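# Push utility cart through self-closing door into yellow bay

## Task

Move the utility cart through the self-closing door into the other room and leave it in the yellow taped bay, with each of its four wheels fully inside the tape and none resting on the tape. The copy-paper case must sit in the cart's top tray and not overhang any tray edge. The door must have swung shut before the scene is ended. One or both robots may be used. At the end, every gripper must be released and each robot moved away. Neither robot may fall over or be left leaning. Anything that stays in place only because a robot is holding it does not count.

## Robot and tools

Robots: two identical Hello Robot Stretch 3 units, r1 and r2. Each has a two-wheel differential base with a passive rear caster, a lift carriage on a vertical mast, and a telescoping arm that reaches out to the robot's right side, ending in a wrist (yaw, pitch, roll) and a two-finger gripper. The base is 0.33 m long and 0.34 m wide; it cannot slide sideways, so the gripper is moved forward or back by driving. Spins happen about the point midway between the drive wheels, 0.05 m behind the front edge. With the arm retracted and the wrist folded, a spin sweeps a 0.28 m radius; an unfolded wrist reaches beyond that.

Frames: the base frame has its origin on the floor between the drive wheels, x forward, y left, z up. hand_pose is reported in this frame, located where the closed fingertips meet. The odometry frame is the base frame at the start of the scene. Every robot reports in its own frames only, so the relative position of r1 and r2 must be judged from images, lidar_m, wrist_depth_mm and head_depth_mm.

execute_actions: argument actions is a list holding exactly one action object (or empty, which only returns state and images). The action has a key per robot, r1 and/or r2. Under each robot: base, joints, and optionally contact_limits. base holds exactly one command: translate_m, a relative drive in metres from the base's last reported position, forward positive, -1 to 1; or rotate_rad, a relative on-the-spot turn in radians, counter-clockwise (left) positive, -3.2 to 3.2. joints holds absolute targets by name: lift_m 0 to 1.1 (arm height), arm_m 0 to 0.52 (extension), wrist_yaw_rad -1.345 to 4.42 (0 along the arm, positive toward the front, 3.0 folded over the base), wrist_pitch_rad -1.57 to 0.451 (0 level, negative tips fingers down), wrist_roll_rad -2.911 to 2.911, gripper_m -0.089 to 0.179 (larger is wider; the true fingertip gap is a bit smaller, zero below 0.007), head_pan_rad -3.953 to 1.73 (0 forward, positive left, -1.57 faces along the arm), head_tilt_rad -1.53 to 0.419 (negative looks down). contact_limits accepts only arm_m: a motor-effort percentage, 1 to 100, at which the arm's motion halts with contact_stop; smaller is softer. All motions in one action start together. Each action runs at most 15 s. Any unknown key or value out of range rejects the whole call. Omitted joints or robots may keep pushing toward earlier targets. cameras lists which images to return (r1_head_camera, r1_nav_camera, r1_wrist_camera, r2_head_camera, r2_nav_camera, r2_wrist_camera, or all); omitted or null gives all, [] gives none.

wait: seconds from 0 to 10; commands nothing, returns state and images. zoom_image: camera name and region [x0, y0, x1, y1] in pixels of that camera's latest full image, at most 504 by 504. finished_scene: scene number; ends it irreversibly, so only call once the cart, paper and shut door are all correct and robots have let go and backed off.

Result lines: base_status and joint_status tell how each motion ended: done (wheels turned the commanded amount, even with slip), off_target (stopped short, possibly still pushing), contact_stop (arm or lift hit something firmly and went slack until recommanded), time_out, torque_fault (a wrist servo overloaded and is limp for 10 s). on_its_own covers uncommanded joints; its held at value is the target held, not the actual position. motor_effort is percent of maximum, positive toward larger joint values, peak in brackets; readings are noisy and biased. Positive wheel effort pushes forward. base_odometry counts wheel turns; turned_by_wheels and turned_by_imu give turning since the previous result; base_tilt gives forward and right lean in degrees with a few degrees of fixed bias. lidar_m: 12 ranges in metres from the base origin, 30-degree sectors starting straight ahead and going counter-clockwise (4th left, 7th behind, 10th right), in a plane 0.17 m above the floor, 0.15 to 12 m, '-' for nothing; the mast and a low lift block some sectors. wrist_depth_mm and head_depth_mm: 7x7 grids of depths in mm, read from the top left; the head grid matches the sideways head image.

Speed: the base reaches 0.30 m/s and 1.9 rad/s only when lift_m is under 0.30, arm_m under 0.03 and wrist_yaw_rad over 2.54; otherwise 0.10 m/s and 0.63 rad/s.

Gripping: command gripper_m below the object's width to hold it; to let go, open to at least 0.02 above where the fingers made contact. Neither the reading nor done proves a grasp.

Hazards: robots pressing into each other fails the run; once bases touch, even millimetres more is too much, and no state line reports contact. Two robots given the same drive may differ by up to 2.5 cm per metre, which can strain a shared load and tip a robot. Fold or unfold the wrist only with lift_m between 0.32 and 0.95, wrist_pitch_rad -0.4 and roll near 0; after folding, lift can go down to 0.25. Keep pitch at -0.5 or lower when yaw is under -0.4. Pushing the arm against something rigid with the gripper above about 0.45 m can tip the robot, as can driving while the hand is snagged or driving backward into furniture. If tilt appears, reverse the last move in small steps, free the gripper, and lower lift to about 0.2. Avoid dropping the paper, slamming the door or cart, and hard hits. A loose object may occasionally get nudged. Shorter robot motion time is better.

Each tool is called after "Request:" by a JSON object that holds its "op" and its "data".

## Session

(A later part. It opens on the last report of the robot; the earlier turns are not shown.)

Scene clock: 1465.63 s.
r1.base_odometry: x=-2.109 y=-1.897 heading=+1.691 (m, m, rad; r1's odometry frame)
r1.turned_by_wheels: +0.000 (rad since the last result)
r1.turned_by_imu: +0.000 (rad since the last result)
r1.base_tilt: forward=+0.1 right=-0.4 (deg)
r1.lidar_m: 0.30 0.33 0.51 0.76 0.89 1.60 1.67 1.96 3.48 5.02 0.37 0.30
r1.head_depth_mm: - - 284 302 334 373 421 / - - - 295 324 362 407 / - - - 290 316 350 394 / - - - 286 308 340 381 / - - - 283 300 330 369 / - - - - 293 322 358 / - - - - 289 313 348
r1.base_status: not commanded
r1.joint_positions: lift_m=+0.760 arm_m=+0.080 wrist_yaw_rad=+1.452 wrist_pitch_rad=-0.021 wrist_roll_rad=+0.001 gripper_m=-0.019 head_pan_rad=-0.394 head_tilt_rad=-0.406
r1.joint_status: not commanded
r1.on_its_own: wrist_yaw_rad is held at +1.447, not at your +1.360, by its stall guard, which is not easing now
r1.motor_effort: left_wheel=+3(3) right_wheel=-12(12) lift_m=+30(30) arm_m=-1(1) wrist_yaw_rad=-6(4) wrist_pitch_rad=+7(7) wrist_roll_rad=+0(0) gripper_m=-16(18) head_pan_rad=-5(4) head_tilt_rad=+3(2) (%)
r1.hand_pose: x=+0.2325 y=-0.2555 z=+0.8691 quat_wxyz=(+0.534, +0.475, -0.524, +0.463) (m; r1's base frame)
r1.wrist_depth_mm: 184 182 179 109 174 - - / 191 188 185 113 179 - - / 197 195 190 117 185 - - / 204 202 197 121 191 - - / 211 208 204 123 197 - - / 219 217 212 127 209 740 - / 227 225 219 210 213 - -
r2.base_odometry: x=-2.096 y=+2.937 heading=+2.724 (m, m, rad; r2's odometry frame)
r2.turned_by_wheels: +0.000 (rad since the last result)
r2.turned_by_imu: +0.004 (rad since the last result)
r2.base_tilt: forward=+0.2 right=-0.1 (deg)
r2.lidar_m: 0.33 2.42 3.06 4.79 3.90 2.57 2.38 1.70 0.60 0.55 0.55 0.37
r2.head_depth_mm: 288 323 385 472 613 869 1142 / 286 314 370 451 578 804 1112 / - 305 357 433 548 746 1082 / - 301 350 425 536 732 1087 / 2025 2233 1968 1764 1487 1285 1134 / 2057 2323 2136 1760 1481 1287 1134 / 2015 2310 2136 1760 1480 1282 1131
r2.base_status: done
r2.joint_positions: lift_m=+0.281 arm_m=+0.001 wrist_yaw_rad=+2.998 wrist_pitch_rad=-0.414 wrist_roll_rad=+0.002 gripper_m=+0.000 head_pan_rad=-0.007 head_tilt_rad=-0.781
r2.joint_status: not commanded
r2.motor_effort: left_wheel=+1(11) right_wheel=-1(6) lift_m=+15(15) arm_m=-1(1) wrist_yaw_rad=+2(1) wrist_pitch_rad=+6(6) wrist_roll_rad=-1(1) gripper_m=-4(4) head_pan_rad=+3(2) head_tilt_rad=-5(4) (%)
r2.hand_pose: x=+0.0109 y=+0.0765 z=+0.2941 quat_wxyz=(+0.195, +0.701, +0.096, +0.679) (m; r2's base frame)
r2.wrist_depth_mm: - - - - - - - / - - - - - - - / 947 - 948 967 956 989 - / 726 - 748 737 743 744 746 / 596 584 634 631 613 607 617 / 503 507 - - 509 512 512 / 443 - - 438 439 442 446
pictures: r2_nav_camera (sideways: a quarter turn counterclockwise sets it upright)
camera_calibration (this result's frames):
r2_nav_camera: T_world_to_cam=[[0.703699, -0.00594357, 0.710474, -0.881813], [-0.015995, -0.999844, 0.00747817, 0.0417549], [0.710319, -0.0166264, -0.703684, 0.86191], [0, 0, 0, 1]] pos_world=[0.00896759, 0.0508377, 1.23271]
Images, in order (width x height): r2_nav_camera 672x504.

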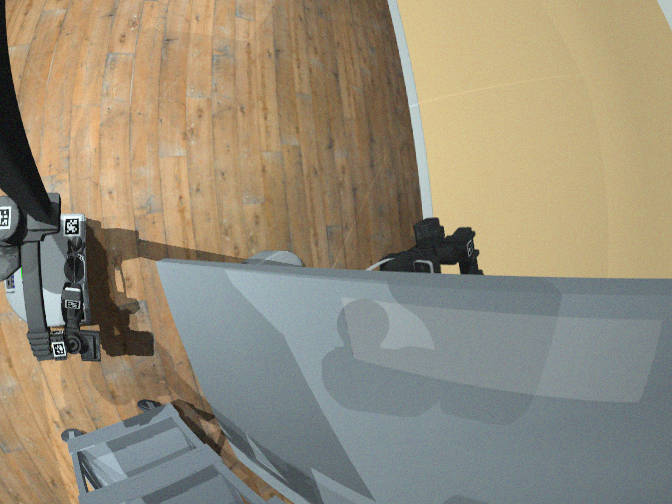

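Request:
{"op": "execute_actions", "data": {"actions": [{"r2":{"base":{"translate_m":-0.04}}}], "cameras": []}}

Request:
{"op": "execute_actions", "data": {"actions": [{"r2":{"base":{"rotate_rad":-1.41},"joints":{"lift_m":0.745}}}], "cameras": []}}

Request:
{"op": "execute_actions", "data": {"actions": [{"r2":{"joints":{"wrist_yaw_rad":2.2,"gripper_m":0.1}}}], "cameras": []}}

Request:
{"op": "execute_actions", "data": {"actions": [{"r2":{"joints":{"wrist_roll_rad":1.57,"wrist_pitch_rad":0}}}], "cameras": ["r2_head_camera","r2_nav_camera"]}}

Scene clock: 1467.03 s.
r1.base_odometry: x=-2.109 y=-1.897 heading=+1.691 (m, m, rad; r1's odometry frame)
r1.turned_by_wheels: +0.000 (rad since the last result)
r1.turned_by_imu: +0.000 (rad since the last result)
r1.base_tilt: forward=+0.1 right=-0.4 (deg)
r1.lidar_m: 0.30 0.33 0.52 0.76 0.89 1.60 1.67 1.96 3.49 4.97 0.37 0.30
r1.head_depth_mm: - - 284 302 334 372 421 / - - - 295 324 361 407 / - - - 290 316 350 394 / - - - 286 308 341 381 / - - - 283 300 331 370 / - - - - 293 322 358 / - - - - 289 313 348
r1.base_status: not commanded
r1.joint_positions: lift_m=+0.760 arm_m=+0.080 wrist_yaw_rad=+1.452 wrist_pitch_rad=-0.021 wrist_roll_rad=+0.001 gripper_m=-0.019 head_pan_rad=-0.394 head_tilt_rad=-0.406
r1.joint_status: not commanded
r1.on_its_own: wrist_yaw_rad is held at +1.447, not at your +1.360, by its stall guard, which is not easing now
r1.motor_effort: left_wheel=+3(3) right_wheel=-13(12) lift_m=+30(30) arm_m=-1(1) wrist_yaw_rad=-4(5) wrist_pitch_rad=+7(7) wrist_roll_rad=+1(1) gripper_m=-18(17) head_pan_rad=-5(4) head_tilt_rad=+3(3) (%)
r1.hand_pose: x=+0.2325 y=-0.2555 z=+0.8691 quat_wxyz=(+0.534, +0.475, -0.524, +0.463) (m; r1's base frame)
r1.wrist_depth_mm: 185 182 179 109 174 - - / 190 188 185 113 179 - - / 197 194 191 117 185 - - / 204 201 197 121 191 - - / 211 207 204 123 197 - - / 219 217 212 127 208 - - / 228 224 219 211 212 - -
r2.base_odometry: x=-2.059 y=+2.920 heading=+2.724 (m, m, rad; r2's odometry frame)
r2.turned_by_wheels: +0.000 (rad since the last result)
r2.turned_by_imu: +0.000 (rad since the last result)
r2.base_tilt: forward=+0.2 right=-0.1 (deg)
r2.lidar_m: 0.37 2.47 3.13 4.78 3.82 2.52 2.34 1.72 1.14 0.55 0.56 0.42
r2.head_depth_mm: 319 370 439 538 697 990 1145 / 310 358 422 516 660 915 1139 / 303 347 407 495 625 851 1121 / 300 344 403 485 618 833 1100 / 2085 741 2086 1759 1486 1288 1135 / 2075 2368 2137 1753 1492 1283 1136 / 2043 2354 2131 1743 1478 1286 1133
r2.base_status: done
r2.joint_positions: lift_m=+0.281 arm_m=+0.001 wrist_yaw_rad=+2.998 wrist_pitch_rad=-0.414 wrist_roll_rad=+0.002 gripper_m=+0.000 head_pan_rad=-0.007 head_tilt_rad=-0.782
r2.joint_status: not commanded
r2.motor_effort: left_wheel=+1(8) right_wheel=+0(8) lift_m=+15(15) arm_m=-1(1) wrist_yaw_rad=+1(1) wrist_pitch_rad=+6(6) wrist_roll_rad=-1(1) gripper_m=-4(3) head_pan_rad=+3(3) head_tilt_rad=-5(5) (%)
r2.hand_pose: x=+0.0109 y=+0.0765 z=+0.2941 quat_wxyz=(+0.195, +0.701, +0.096, +0.679) (m; r2's base frame)
r2.wrist_depth_mm: - - - - - - - / - - - - - - - / 955 - 957 959 997 977 978 / 746 - 753 742 744 749 759 / 600 586 623 636 605 602 603 / 505 502 - - 504 510 513 / 446 - - 437 438 439 440
pictures: none
No camera images: the call's "cameras" was empty. Leave "cameras" out to get every camera's image.

Scene clock: 1472.10 s.
r1.base_odometry: x=-2.109 y=-1.897 heading=+1.691 (m, m, rad; r1's odometry frame)
r1.turned_by_wheels: +0.000 (rad since the last result)
r1.turned_by_imu: +0.001 (rad since the last result)
r1.base_tilt: forward=+0.1 right=-0.4 (deg)
r1.lidar_m: 0.30 0.33 0.52 0.76 0.89 1.61 1.67 1.96 3.51 5.01 0.38 0.30
r1.head_depth_mm: - - 284 302 334 373 422 / - - - 295 325 361 407 / - - - 289 316 350 394 / - - - 286 307 340 381 / - - - 283 300 331 369 / - - - - 293 322 357 / - - - - 288 313 347
r1.base_status: not commanded
r1.joint_positions: lift_m=+0.760 arm_m=+0.080 wrist_yaw_rad=+1.452 wrist_pitch_rad=-0.021 wrist_roll_rad=+0.001 gripper_m=-0.019 head_pan_rad=-0.394 head_tilt_rad=-0.406
r1.joint_status: not commanded
r1.on_its_own: wrist_yaw_rad is held at +1.447, not at your +1.360, by its stall guard, which is not easing now
r1.motor_effort: left_wheel=+3(3) right_wheel=-12(12) lift_m=+30(30) arm_m=-1(1) wrist_yaw_rad=-5(5) wrist_pitch_rad=+7(7) wrist_roll_rad=+1(0) gripper_m=-16(18) head_pan_rad=-4(5) head_tilt_rad=+3(2) (%)
r1.hand_pose: x=+0.2325 y=-0.2555 z=+0.8691 quat_wxyz=(+0.534, +0.475, -0.524, +0.463) (m; r1's base frame)
r1.wrist_depth_mm: 185 182 179 109 174 - - / 190 188 185 113 180 391 387 / 197 195 191 117 185 410 - / 204 201 197 121 191 - - / 211 208 204 123 197 - - / 219 215 212 127 209 - - / 228 225 220 211 213 - -
r2.base_odometry: x=-2.059 y=+2.920 heading=+1.314 (m, m, rad; r2's odometry frame)
r2.turned_by_wheels: -1.410 (rad since the last result)
r2.turned_by_imu: -1.408 (rad since the last result)
r2.base_tilt: forward=+0.2 right=-0.1 (deg)
r2.lidar_m: 0.55 0.57 0.39 0.37 2.54 3.55 4.78 3.25 2.42 2.34 1.45 0.58
r2.head_depth_mm: 3358 2784 2157 1432 1490 1293 1140 / 3362 2582 798 759 1401 1289 1142 / 764 871 838 1039 992 1218 1141 / 713 771 819 1041 992 1221 1134 / 667 712 796 1041 990 1215 1136 / 704 785 828 996 983 1241 1133 / 3320 2642 781 746 1346 1261 1133
r2.base_status: done
r2.joint_positions: lift_m=+0.744 arm_m=+0.001 wrist_yaw_rad=+2.998 wrist_pitch_rad=-0.415 wrist_roll_rad=+0.002 gripper_m=+0.000 head_pan_rad=-0.007 head_tilt_rad=-0.782
r2.joint_status: all done
r2.motor_effort: left_wheel=+2(10) right_wheel=-1(7) lift_m=+48(49) arm_m=-1(2) wrist_yaw_rad=+0(1) wrist_pitch_rad=+6(7) wrist_roll_rad=-1(1) gripper_m=-4(3) head_pan_rad=+4(3) head_tilt_rad=-4(4) (%)
r2.hand_pose: x=+0.0109 y=+0.0764 z=+0.7578 quat_wxyz=(+0.195, +0.701, +0.096, +0.679) (m; r2's base frame)
r2.wrist_depth_mm: - - - 391 419 465 512 / - - - 428 459 519 566 / - - - 475 509 576 656 / - - - 530 573 651 747 / - - - 579 647 747 858 / - - - - 762 880 988 / 920 915 929 786 888 937 744
pictures: none
No camera images: the call's "cameras" was empty. Leave "cameras" out to get every camera's image.

Scene clock: 1473.60 s.
r1.base_odometry: x=-2.109 y=-1.897 heading=+1.691 (m, m, rad; r1's odometry frame)
r1.turned_by_wheels: +0.000 (rad since the last result)
r1.turned_by_imu: +0.000 (rad since the last result)
r1.base_tilt: forward=+0.1 right=-0.4 (deg)
r1.lidar_m: 0.30 0.33 0.52 0.76 0.89 1.60 1.67 1.96 3.49 5.00 0.38 0.30
r1.head_depth_mm: - - 284 302 334 372 421 / - - - 295 325 361 408 / - - - 290 316 350 394 / - - - 286 307 340 381 / - - - 283 299 331 369 / - - - - 293 322 358 / - - - - 288 313 347
r1.base_status: not commanded
r1.joint_positions: lift_m=+0.760 arm_m=+0.080 wrist_yaw_rad=+1.452 wrist_pitch_rad=-0.021 wrist_roll_rad=+0.001 gripper_m=-0.019 head_pan_rad=-0.394 head_tilt_rad=-0.406
r1.joint_status: not commanded
r1.on_its_own: wrist_yaw_rad is held at +1.447, not at your +1.360, by its stall guard, which is not easing now
r1.motor_effort: left_wheel=+3(3) right_wheel=-12(12) lift_m=+30(30) arm_m=-1(2) wrist_yaw_rad=-5(4) wrist_pitch_rad=+7(7) wrist_roll_rad=+1(0) gripper_m=-17(17) head_pan_rad=-4(4) head_tilt_rad=+2(3) (%)
r1.hand_pose: x=+0.2325 y=-0.2555 z=+0.8691 quat_wxyz=(+0.534, +0.475, -0.524, +0.463) (m; r1's base frame)
r1.wrist_depth_mm: 184 182 179 109 174 - - / 190 188 185 113 180 389 384 / 197 194 191 117 185 413 - / 204 201 198 120 191 - - / 211 208 204 123 197 - - / 218 216 212 127 208 - - / 228 224 221 211 213 - -
r2.base_odometry: x=-2.059 y=+2.920 heading=+1.314 (m, m, rad; r2's odometry frame)
r2.turned_by_wheels: +0.000 (rad since the last result)
r2.turned_by_imu: +0.000 (rad since the last result)
r2.base_tilt: forward=+0.2 right=-0.1 (deg)
r2.lidar_m: 0.55 0.57 0.39 0.37 2.53 3.56 4.79 3.27 2.43 2.34 1.46 0.58
r2.head_depth_mm: 3375 2789 2166 1426 1490 1296 1143 / 3353 2559 800 758 1394 1296 1137 / 765 871 837 1040 993 1220 1131 / 710 771 818 1042 991 1220 1137 / 666 712 796 1035 990 1220 1134 / 707 786 830 994 984 1244 1134 / 3291 2641 780 748 1343 1262 1131
r2.base_status: not commanded
r2.joint_positions: lift_m=+0.744 arm_m=+0.001 wrist_yaw_rad=+2.203 wrist_pitch_rad=-0.415 wrist_roll_rad=+0.002 gripper_m=+0.100 head_pan_rad=-0.007 head_tilt_rad=-0.782
r2.joint_status: all done
r2.motor_effort: left_wheel=+2(2) right_wheel=-1(1) lift_m=+48(48) arm_m=-1(1) wrist_yaw_rad=-4(4) wrist_pitch_rad=+6(6) wrist_roll_rad=-1(1) gripper_m=+0(96) head_pan_rad=+3(3) head_tilt_rad=-4(4) (%)
r2.hand_pose: x=+0.1600 y=-0.0133 z=+0.7578 quat_wxyz=(+0.443, +0.683, -0.183, +0.551) (m; r2's base frame)
r2.wrist_depth_mm: 377 464 623 520 454 398 355 / 387 487 656 937 - - 393 / 407 502 695 905 934 951 873 / 422 532 746 765 741 726 741 / 435 541 829 - 617 548 - / 451 532 903 945 887 874 - / 460 640 915 922 792 816 958
pictures: none
No camera images: the call's "cameras" was empty. Leave "cameras" out to get every camera's image.

Scene clock: 1475.03 s.
r1.base_odometry: x=-2.109 y=-1.897 heading=+1.691 (m, m, rad; r1's odometry frame)
r1.turned_by_wheels: +0.000 (rad since the last result)
r1.turned_by_imu: +0.000 (rad since the last result)
r1.base_tilt: forward=+0.2 right=-0.4 (deg)
r1.lidar_m: 0.30 0.33 0.52 0.76 0.89 1.60 1.67 1.96 3.50 4.99 0.38 0.30
r1.head_depth_mm: - - 284 302 334 373 421 / - - - 295 324 361 408 / - - - 290 316 350 394 / - - - 286 308 340 381 / - - - 283 300 331 368 / - - - - 293 322 358 / - - - - 288 313 347
r1.base_status: not commanded
r1.joint_positions: lift_m=+0.760 arm_m=+0.080 wrist_yaw_rad=+1.452 wrist_pitch_rad=-0.021 wrist_roll_rad=+0.001 gripper_m=-0.019 head_pan_rad=-0.394 head_tilt_rad=-0.406
r1.joint_status: not commanded
r1.on_its_own: wrist_yaw_rad is held at +1.447, not at your +1.360, by its stall guard, which is not easing now
r1.motor_effort: left_wheel=+3(3) right_wheel=-12(12) lift_m=+30(30) arm_m=-1(1) wrist_yaw_rad=-4(5) wrist_pitch_rad=+7(7) wrist_roll_rad=+0(1) gripper_m=-17(16) head_pan_rad=-5(4) head_tilt_rad=+2(3) (%)
r1.hand_pose: x=+0.2325 y=-0.2555 z=+0.8691 quat_wxyz=(+0.534, +0.475, -0.524, +0.463) (m; r1's base frame)
r1.wrist_depth_mm: 185 183 179 109 174 - - / 191 188 185 113 179 391 383 / 197 195 191 117 185 408 - / 204 201 197 121 191 - - / 211 208 204 123 197 - - / 219 216 213 127 208 - - / 228 225 220 212 212 - -
r2.base_odometry: x=-2.059 y=+2.920 heading=+1.314 (m, m, rad; r2's odometry frame)
r2.turned_by_wheels: +0.000 (rad since the last result)
r2.turned_by_imu: +0.000 (rad since the last result)
r2.base_tilt: forward=+0.2 right=-0.1 (deg)
r2.lidar_m: 0.55 0.57 0.39 0.37 2.54 3.55 4.78 3.27 2.42 2.34 1.46 0.57
r2.head_depth_mm: 3340 2805 2164 1428 1489 1294 1143 / 3376 2599 799 758 1395 1296 1140 / 764 872 837 1043 994 1219 1157 / 711 772 822 1041 990 1209 - / 667 710 797 1037 990 1218 1135 / 705 787 830 998 984 1239 1135 / 3289 2630 780 746 1339 1263 1131
r2.base_status: not commanded
r2.joint_positions: lift_m=+0.744 arm_m=+0.001 wrist_yaw_rad=+2.203 wrist_pitch_rad=-0.026 wrist_roll_rad=+1.569 gripper_m=+0.100 head_pan_rad=-0.007 head_tilt_rad=-0.782
r2.joint_status: all done
r2.motor_effort: left_wheel=+2(1) right_wheel=-1(1) lift_m=+48(47) arm_m=-2(1) wrist_yaw_rad=-4(3) wrist_pitch_rad=+11(11) wrist_roll_rad=+0(1) gripper_m=+0(0) head_pan_rad=+3(3) head_tilt_rad=-4(4) (%)
r2.hand_pose: x=+0.1848 y=+0.0049 z=+0.8520 quat_wxyz=(+0.013, +0.892, -0.452, -0.005) (m; r2's base frame)
r2.wrist_depth_mm: - - 625 435 987 596 707 / - - - 506 - 544 778 / 966 - - 577 735 614 713 / 791 792 831 805 824 868 856 / 667 679 690 696 724 711 716 / 569 593 585 591 588 604 622 / 505 499 509 518 519 529 536
pictures: r2_head_camera (sideways: a quarter turn clockwise sets it upright), r2_nav_camera (sideways: a quarter turn counterclockwise sets it upright)
camera_calibration (this result's frames):
r2_head_camera: T_world_to_cam=[[-0.740355, -0.0253147, -0.671739, 0.898077], [-0.0295262, 0.999551, -0.00512614, 0.0076749], [0.671567, 0.0160388, -0.74077, 0.923825], [0, 0, 0, 1]] pos_world=[0.0447123, 0.000246089, 1.28765]
r2_nav_camera: T_world_to_cam=[[0.703848, -0.0059103, 0.710326, -0.881622], [-0.0159448, -0.999845, 0.00748008, 0.0417521], [0.710172, -0.0165908, -0.703833, 0.862105], [0, 0, 0, 1]] pos_world=[0.00895062, 0.050838, 1.2327]
Images, in order (width x height): r2_head_camera 896x504, r2_nav_camera 672x504.

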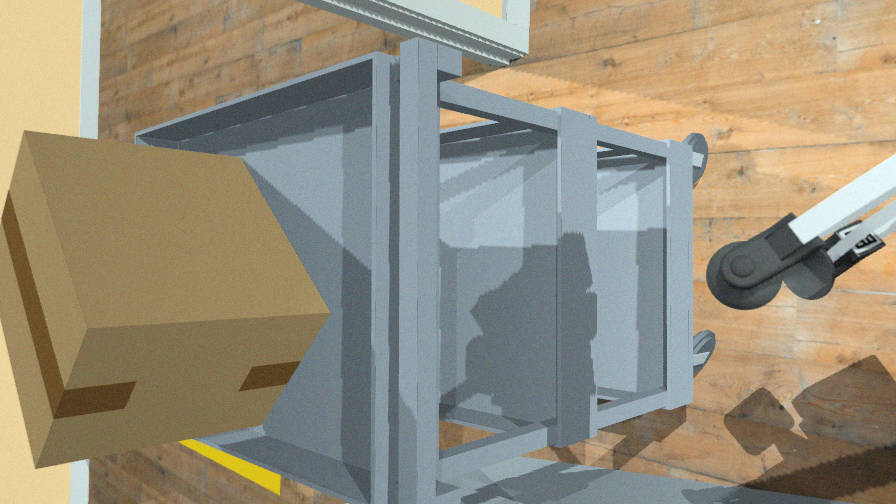

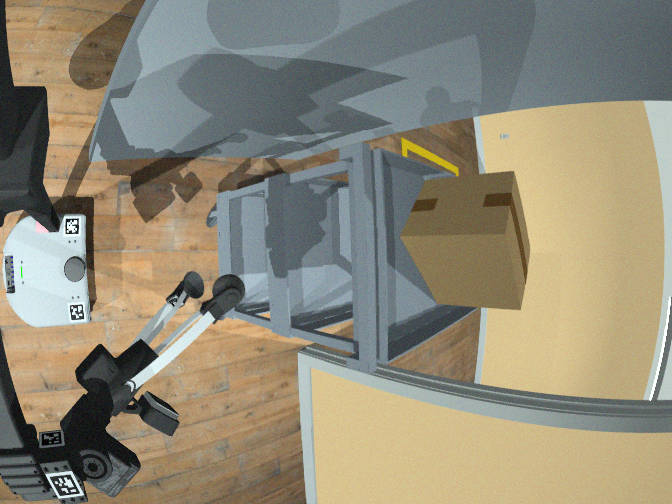

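Request:
{"op": "execute_actions", "data": {"actions": [{"r2":{"base":{"rotate_rad":0.05}}}], "cameras": []}}

Request:
{"op": "execute_actions", "data": {"actions": [{"r2":{"base":{"translate_m":0.33}}}], "cameras": ["r2_head_camera","r2_wrist_camera","r2_nav_camera"]}}

Scene clock: 1476.83 s.
r1.base_odometry: x=-2.109 y=-1.897 heading=+1.691 (m, m, rad; r1's odometry frame)
r1.turned_by_wheels: +0.000 (rad since the last result)
r1.turned_by_imu: +0.000 (rad since the last result)
r1.base_tilt: forward=+0.1 right=-0.4 (deg)
r1.lidar_m: 0.30 0.33 0.51 0.76 0.89 1.60 1.67 1.96 3.51 5.01 0.38 0.30
r1.head_depth_mm: - - 284 302 333 373 421 / - - - 295 324 361 408 / - - - 290 316 350 394 / - - - 286 308 340 381 / - - - 283 300 331 369 / - - - - 293 322 358 / - - - - 289 313 347
r1.base_status: not commanded
r1.joint_positions: lift_m=+0.760 arm_m=+0.080 wrist_yaw_rad=+1.452 wrist_pitch_rad=-0.021 wrist_roll_rad=+0.001 gripper_m=-0.019 head_pan_rad=-0.394 head_tilt_rad=-0.406
r1.joint_status: not commanded
r1.on_its_own: wrist_yaw_rad is held at +1.447, not at your +1.360, by its stall guard, which is not easing now
r1.motor_effort: left_wheel=+3(4) right_wheel=-12(12) lift_m=+30(30) arm_m=-1(1) wrist_yaw_rad=-6(5) wrist_pitch_rad=+7(7) wrist_roll_rad=+1(0) gripper_m=-16(18) head_pan_rad=-4(4) head_tilt_rad=+3(3) (%)
r1.hand_pose: x=+0.2325 y=-0.2555 z=+0.8691 quat_wxyz=(+0.534, +0.475, -0.524, +0.463) (m; r1's base frame)
r1.wrist_depth_mm: 185 182 179 109 174 - - / 191 188 185 113 180 393 393 / 197 193 191 117 184 412 - / 204 201 198 120 191 - - / 212 208 204 122 197 - - / 219 216 212 127 208 - - / 228 224 220 212 213 - -
r2.base_odometry: x=-2.059 y=+2.920 heading=+1.364 (m, m, rad; r2's odometry frame)
r2.turned_by_wheels: +0.050 (rad since the last result)
r2.turned_by_imu: +0.050 (rad since the last result)
r2.base_tilt: forward=+0.2 right=-0.1 (deg)
r2.lidar_m: 0.55 0.55 0.38 0.37 2.59 3.75 4.78 3.11 2.39 2.34 1.38 0.57
r2.head_depth_mm: 3391 2797 2035 742 1496 1297 1140 / 817 962 838 765 993 1270 1141 / 731 817 835 1041 992 1217 1161 / 687 730 808 1036 990 1209 - / 697 742 807 1037 1008 1215 1136 / 753 870 822 790 1011 1260 1133 / 3453 2744 1155 793 1285 1243 1114
r2.base_status: done
r2.joint_positions: lift_m=+0.744 arm_m=+0.001 wrist_yaw_rad=+2.203 wrist_pitch_rad=-0.026 wrist_roll_rad=+1.569 gripper_m=+0.100 head_pan_rad=-0.007 head_tilt_rad=-0.782
r2.joint_status: not commanded
r2.motor_effort: left_wheel=-1(4) right_wheel=+1(4) lift_m=+48(48) arm_m=-1(2) wrist_yaw_rad=-4(5) wrist_pitch_rad=+11(11) wrist_roll_rad=+0(0) gripper_m=+0(0) head_pan_rad=+3(3) head_tilt_rad=-4(4) (%)
r2.hand_pose: x=+0.1848 y=+0.0049 z=+0.8520 quat_wxyz=(+0.013, +0.892, -0.452, -0.005) (m; r2's base frame)
r2.wrist_depth_mm: - - 677 443 940 601 714 / - - - 515 - 551 740 / 889 914 903 576 881 612 701 / 747 754 756 761 776 805 814 / 632 641 645 652 690 682 690 / 550 569 563 576 568 593 593 / 493 479 496 511 507 513 525
pictures: none
No camera images: the call's "cameras" was empty. Leave "cameras" out to get every camera's image.

Scene clock: 1481.47 s.
r1.base_odometry: x=-2.109 y=-1.897 heading=+1.691 (m, m, rad; r1's odometry frame)
r1.turned_by_wheels: +0.000 (rad since the last result)
r1.turned_by_imu: +0.000 (rad since the last result)
r1.base_tilt: forward=+0.1 right=-0.4 (deg)
r1.lidar_m: 0.30 0.33 0.52 0.76 0.89 1.60 1.67 1.96 3.50 5.02 0.37 0.30
r1.head_depth_mm: - - 284 302 334 373 421 / - - - 295 325 361 407 / - - - 290 316 351 393 / - - - 286 308 340 381 / - - - 283 300 331 369 / - - - - 293 322 358 / - - - - 288 313 347
r1.base_status: not commanded
r1.joint_positions: lift_m=+0.760 arm_m=+0.080 wrist_yaw_rad=+1.452 wrist_pitch_rad=-0.021 wrist_roll_rad=+0.001 gripper_m=-0.019 head_pan_rad=-0.394 head_tilt_rad=-0.406
r1.joint_status: not commanded
r1.on_its_own: wrist_yaw_rad is held at +1.447, not at your +1.360, by its stall guard, which is not easing now
r1.motor_effort: left_wheel=+3(3) right_wheel=-12(12) lift_m=+30(30) arm_m=-1(1) wrist_yaw_rad=-4(5) wrist_pitch_rad=+7(7) wrist_roll_rad=+0(1) gripper_m=-17(16) head_pan_rad=-4(3) head_tilt_rad=+3(2) (%)
r1.hand_pose: x=+0.2325 y=-0.2555 z=+0.8691 quat_wxyz=(+0.534, +0.475, -0.524, +0.463) (m; r1's base frame)
r1.wrist_depth_mm: 185 182 179 109 175 - - / 191 188 184 113 179 - - / 197 194 191 117 185 - - / 204 201 197 121 191 - - / 211 209 205 123 198 - - / 219 216 213 127 208 - - / 227 224 220 211 212 - -
r2.base_odometry: x=-1.991 y=+3.243 heading=+1.364 (m, m, rad; r2's odometry frame)
r2.turned_by_wheels: +0.000 (rad since the last result)
r2.turned_by_imu: +0.002 (rad since the last result)
r2.base_tilt: forward=+0.1 right=-0.1 (deg)
r2.lidar_m: 0.22 0.23 0.40 0.38 0.39 3.71 5.12 3.12 2.41 2.20 0.30 0.22
r2.head_depth_mm: 3105 610 789 661 578 501 652 / 3062 521 606 671 577 498 398 / 3039 481 521 633 576 497 397 / 3060 473 457 550 575 508 815 / 3122 471 425 523 573 506 682 / 3213 470 500 629 573 506 659 / 3262 512 692 652 571 505 659
r2.base_status: done
r2.joint_positions: lift_m=+0.744 arm_m=+0.001 wrist_yaw_rad=+2.203 wrist_pitch_rad=-0.026 wrist_roll_rad=+1.569 gripper_m=+0.100 head_pan_rad=-0.007 head_tilt_rad=-0.782
r2.joint_status: not commanded
r2.motor_effort: left_wheel=-1(4) right_wheel=+2(6) lift_m=+48(48) arm_m=-1(1) wrist_yaw_rad=-4(4) wrist_pitch_rad=+11(11) wrist_roll_rad=+1(0) gripper_m=+0(0) head_pan_rad=+3(2) head_tilt_rad=-4(3) (%)
r2.hand_pose: x=+0.1848 y=+0.0049 z=+0.8521 quat_wxyz=(+0.013, +0.892, -0.452, -0.005) (m; r2's base frame)
r2.wrist_depth_mm: - 319 61 61 121 505 415 / - 322 71 69 136 560 418 / - - 397 80 156 564 421 / 758 778 768 93 189 534 420 / 653 662 651 117 229 676 422 / 566 591 569 148 280 613 370 / 500 503 515 314 519 519 530
pictures: r2_head_camera (sideways: a quarter turn clockwise sets it upright), r2_nav_camera (sideways: a quarter turn counterclockwise sets it upright), r2_wrist_camera
camera_calibration (this result's frames):
r2_head_camera: T_world_to_cam=[[-0.740355, -0.0253146, -0.671739, 0.898077], [-0.0295261, 0.999551, -0.00512614, 0.00767491], [0.671567, 0.0160387, -0.74077, 0.923825], [0, 0, 0, 1]] pos_world=[0.0447123, 0.000246085, 1.28765]
r2_nav_camera: T_world_to_cam=[[0.703848, -0.00591037, 0.710326, -0.881622], [-0.0159449, -0.999845, 0.00748008, 0.0417521], [0.710172, -0.0165909, -0.703833, 0.862105], [0, 0, 0, 1]] pos_world=[0.00895063, 0.050838, 1.2327]
r2_wrist_camera: T_world_to_cam=[[-0.0542998, -0.0561738, -0.996943, 0.849538], [-0.710605, 0.70359, -0.000940534, 0.166018], [0.701493, 0.708382, -0.0781222, 0.100474], [0, 0, 0, 1]] pos_world=[0.0936218, -0.140261, 0.854946]
Images, in order (width x height): r2_head_camera 896x504, r2_nav_camera 672x504, r2_wrist_camera 644x364.

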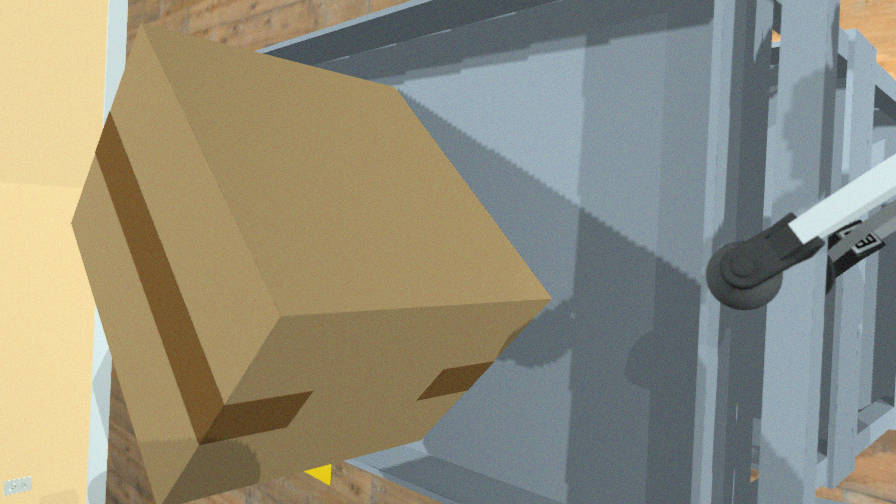

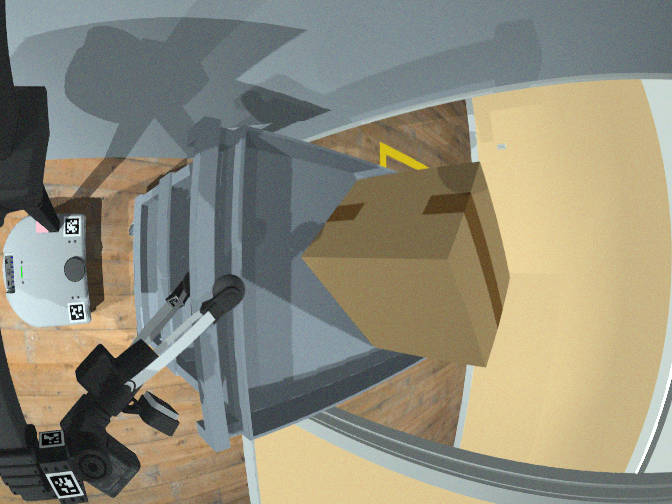

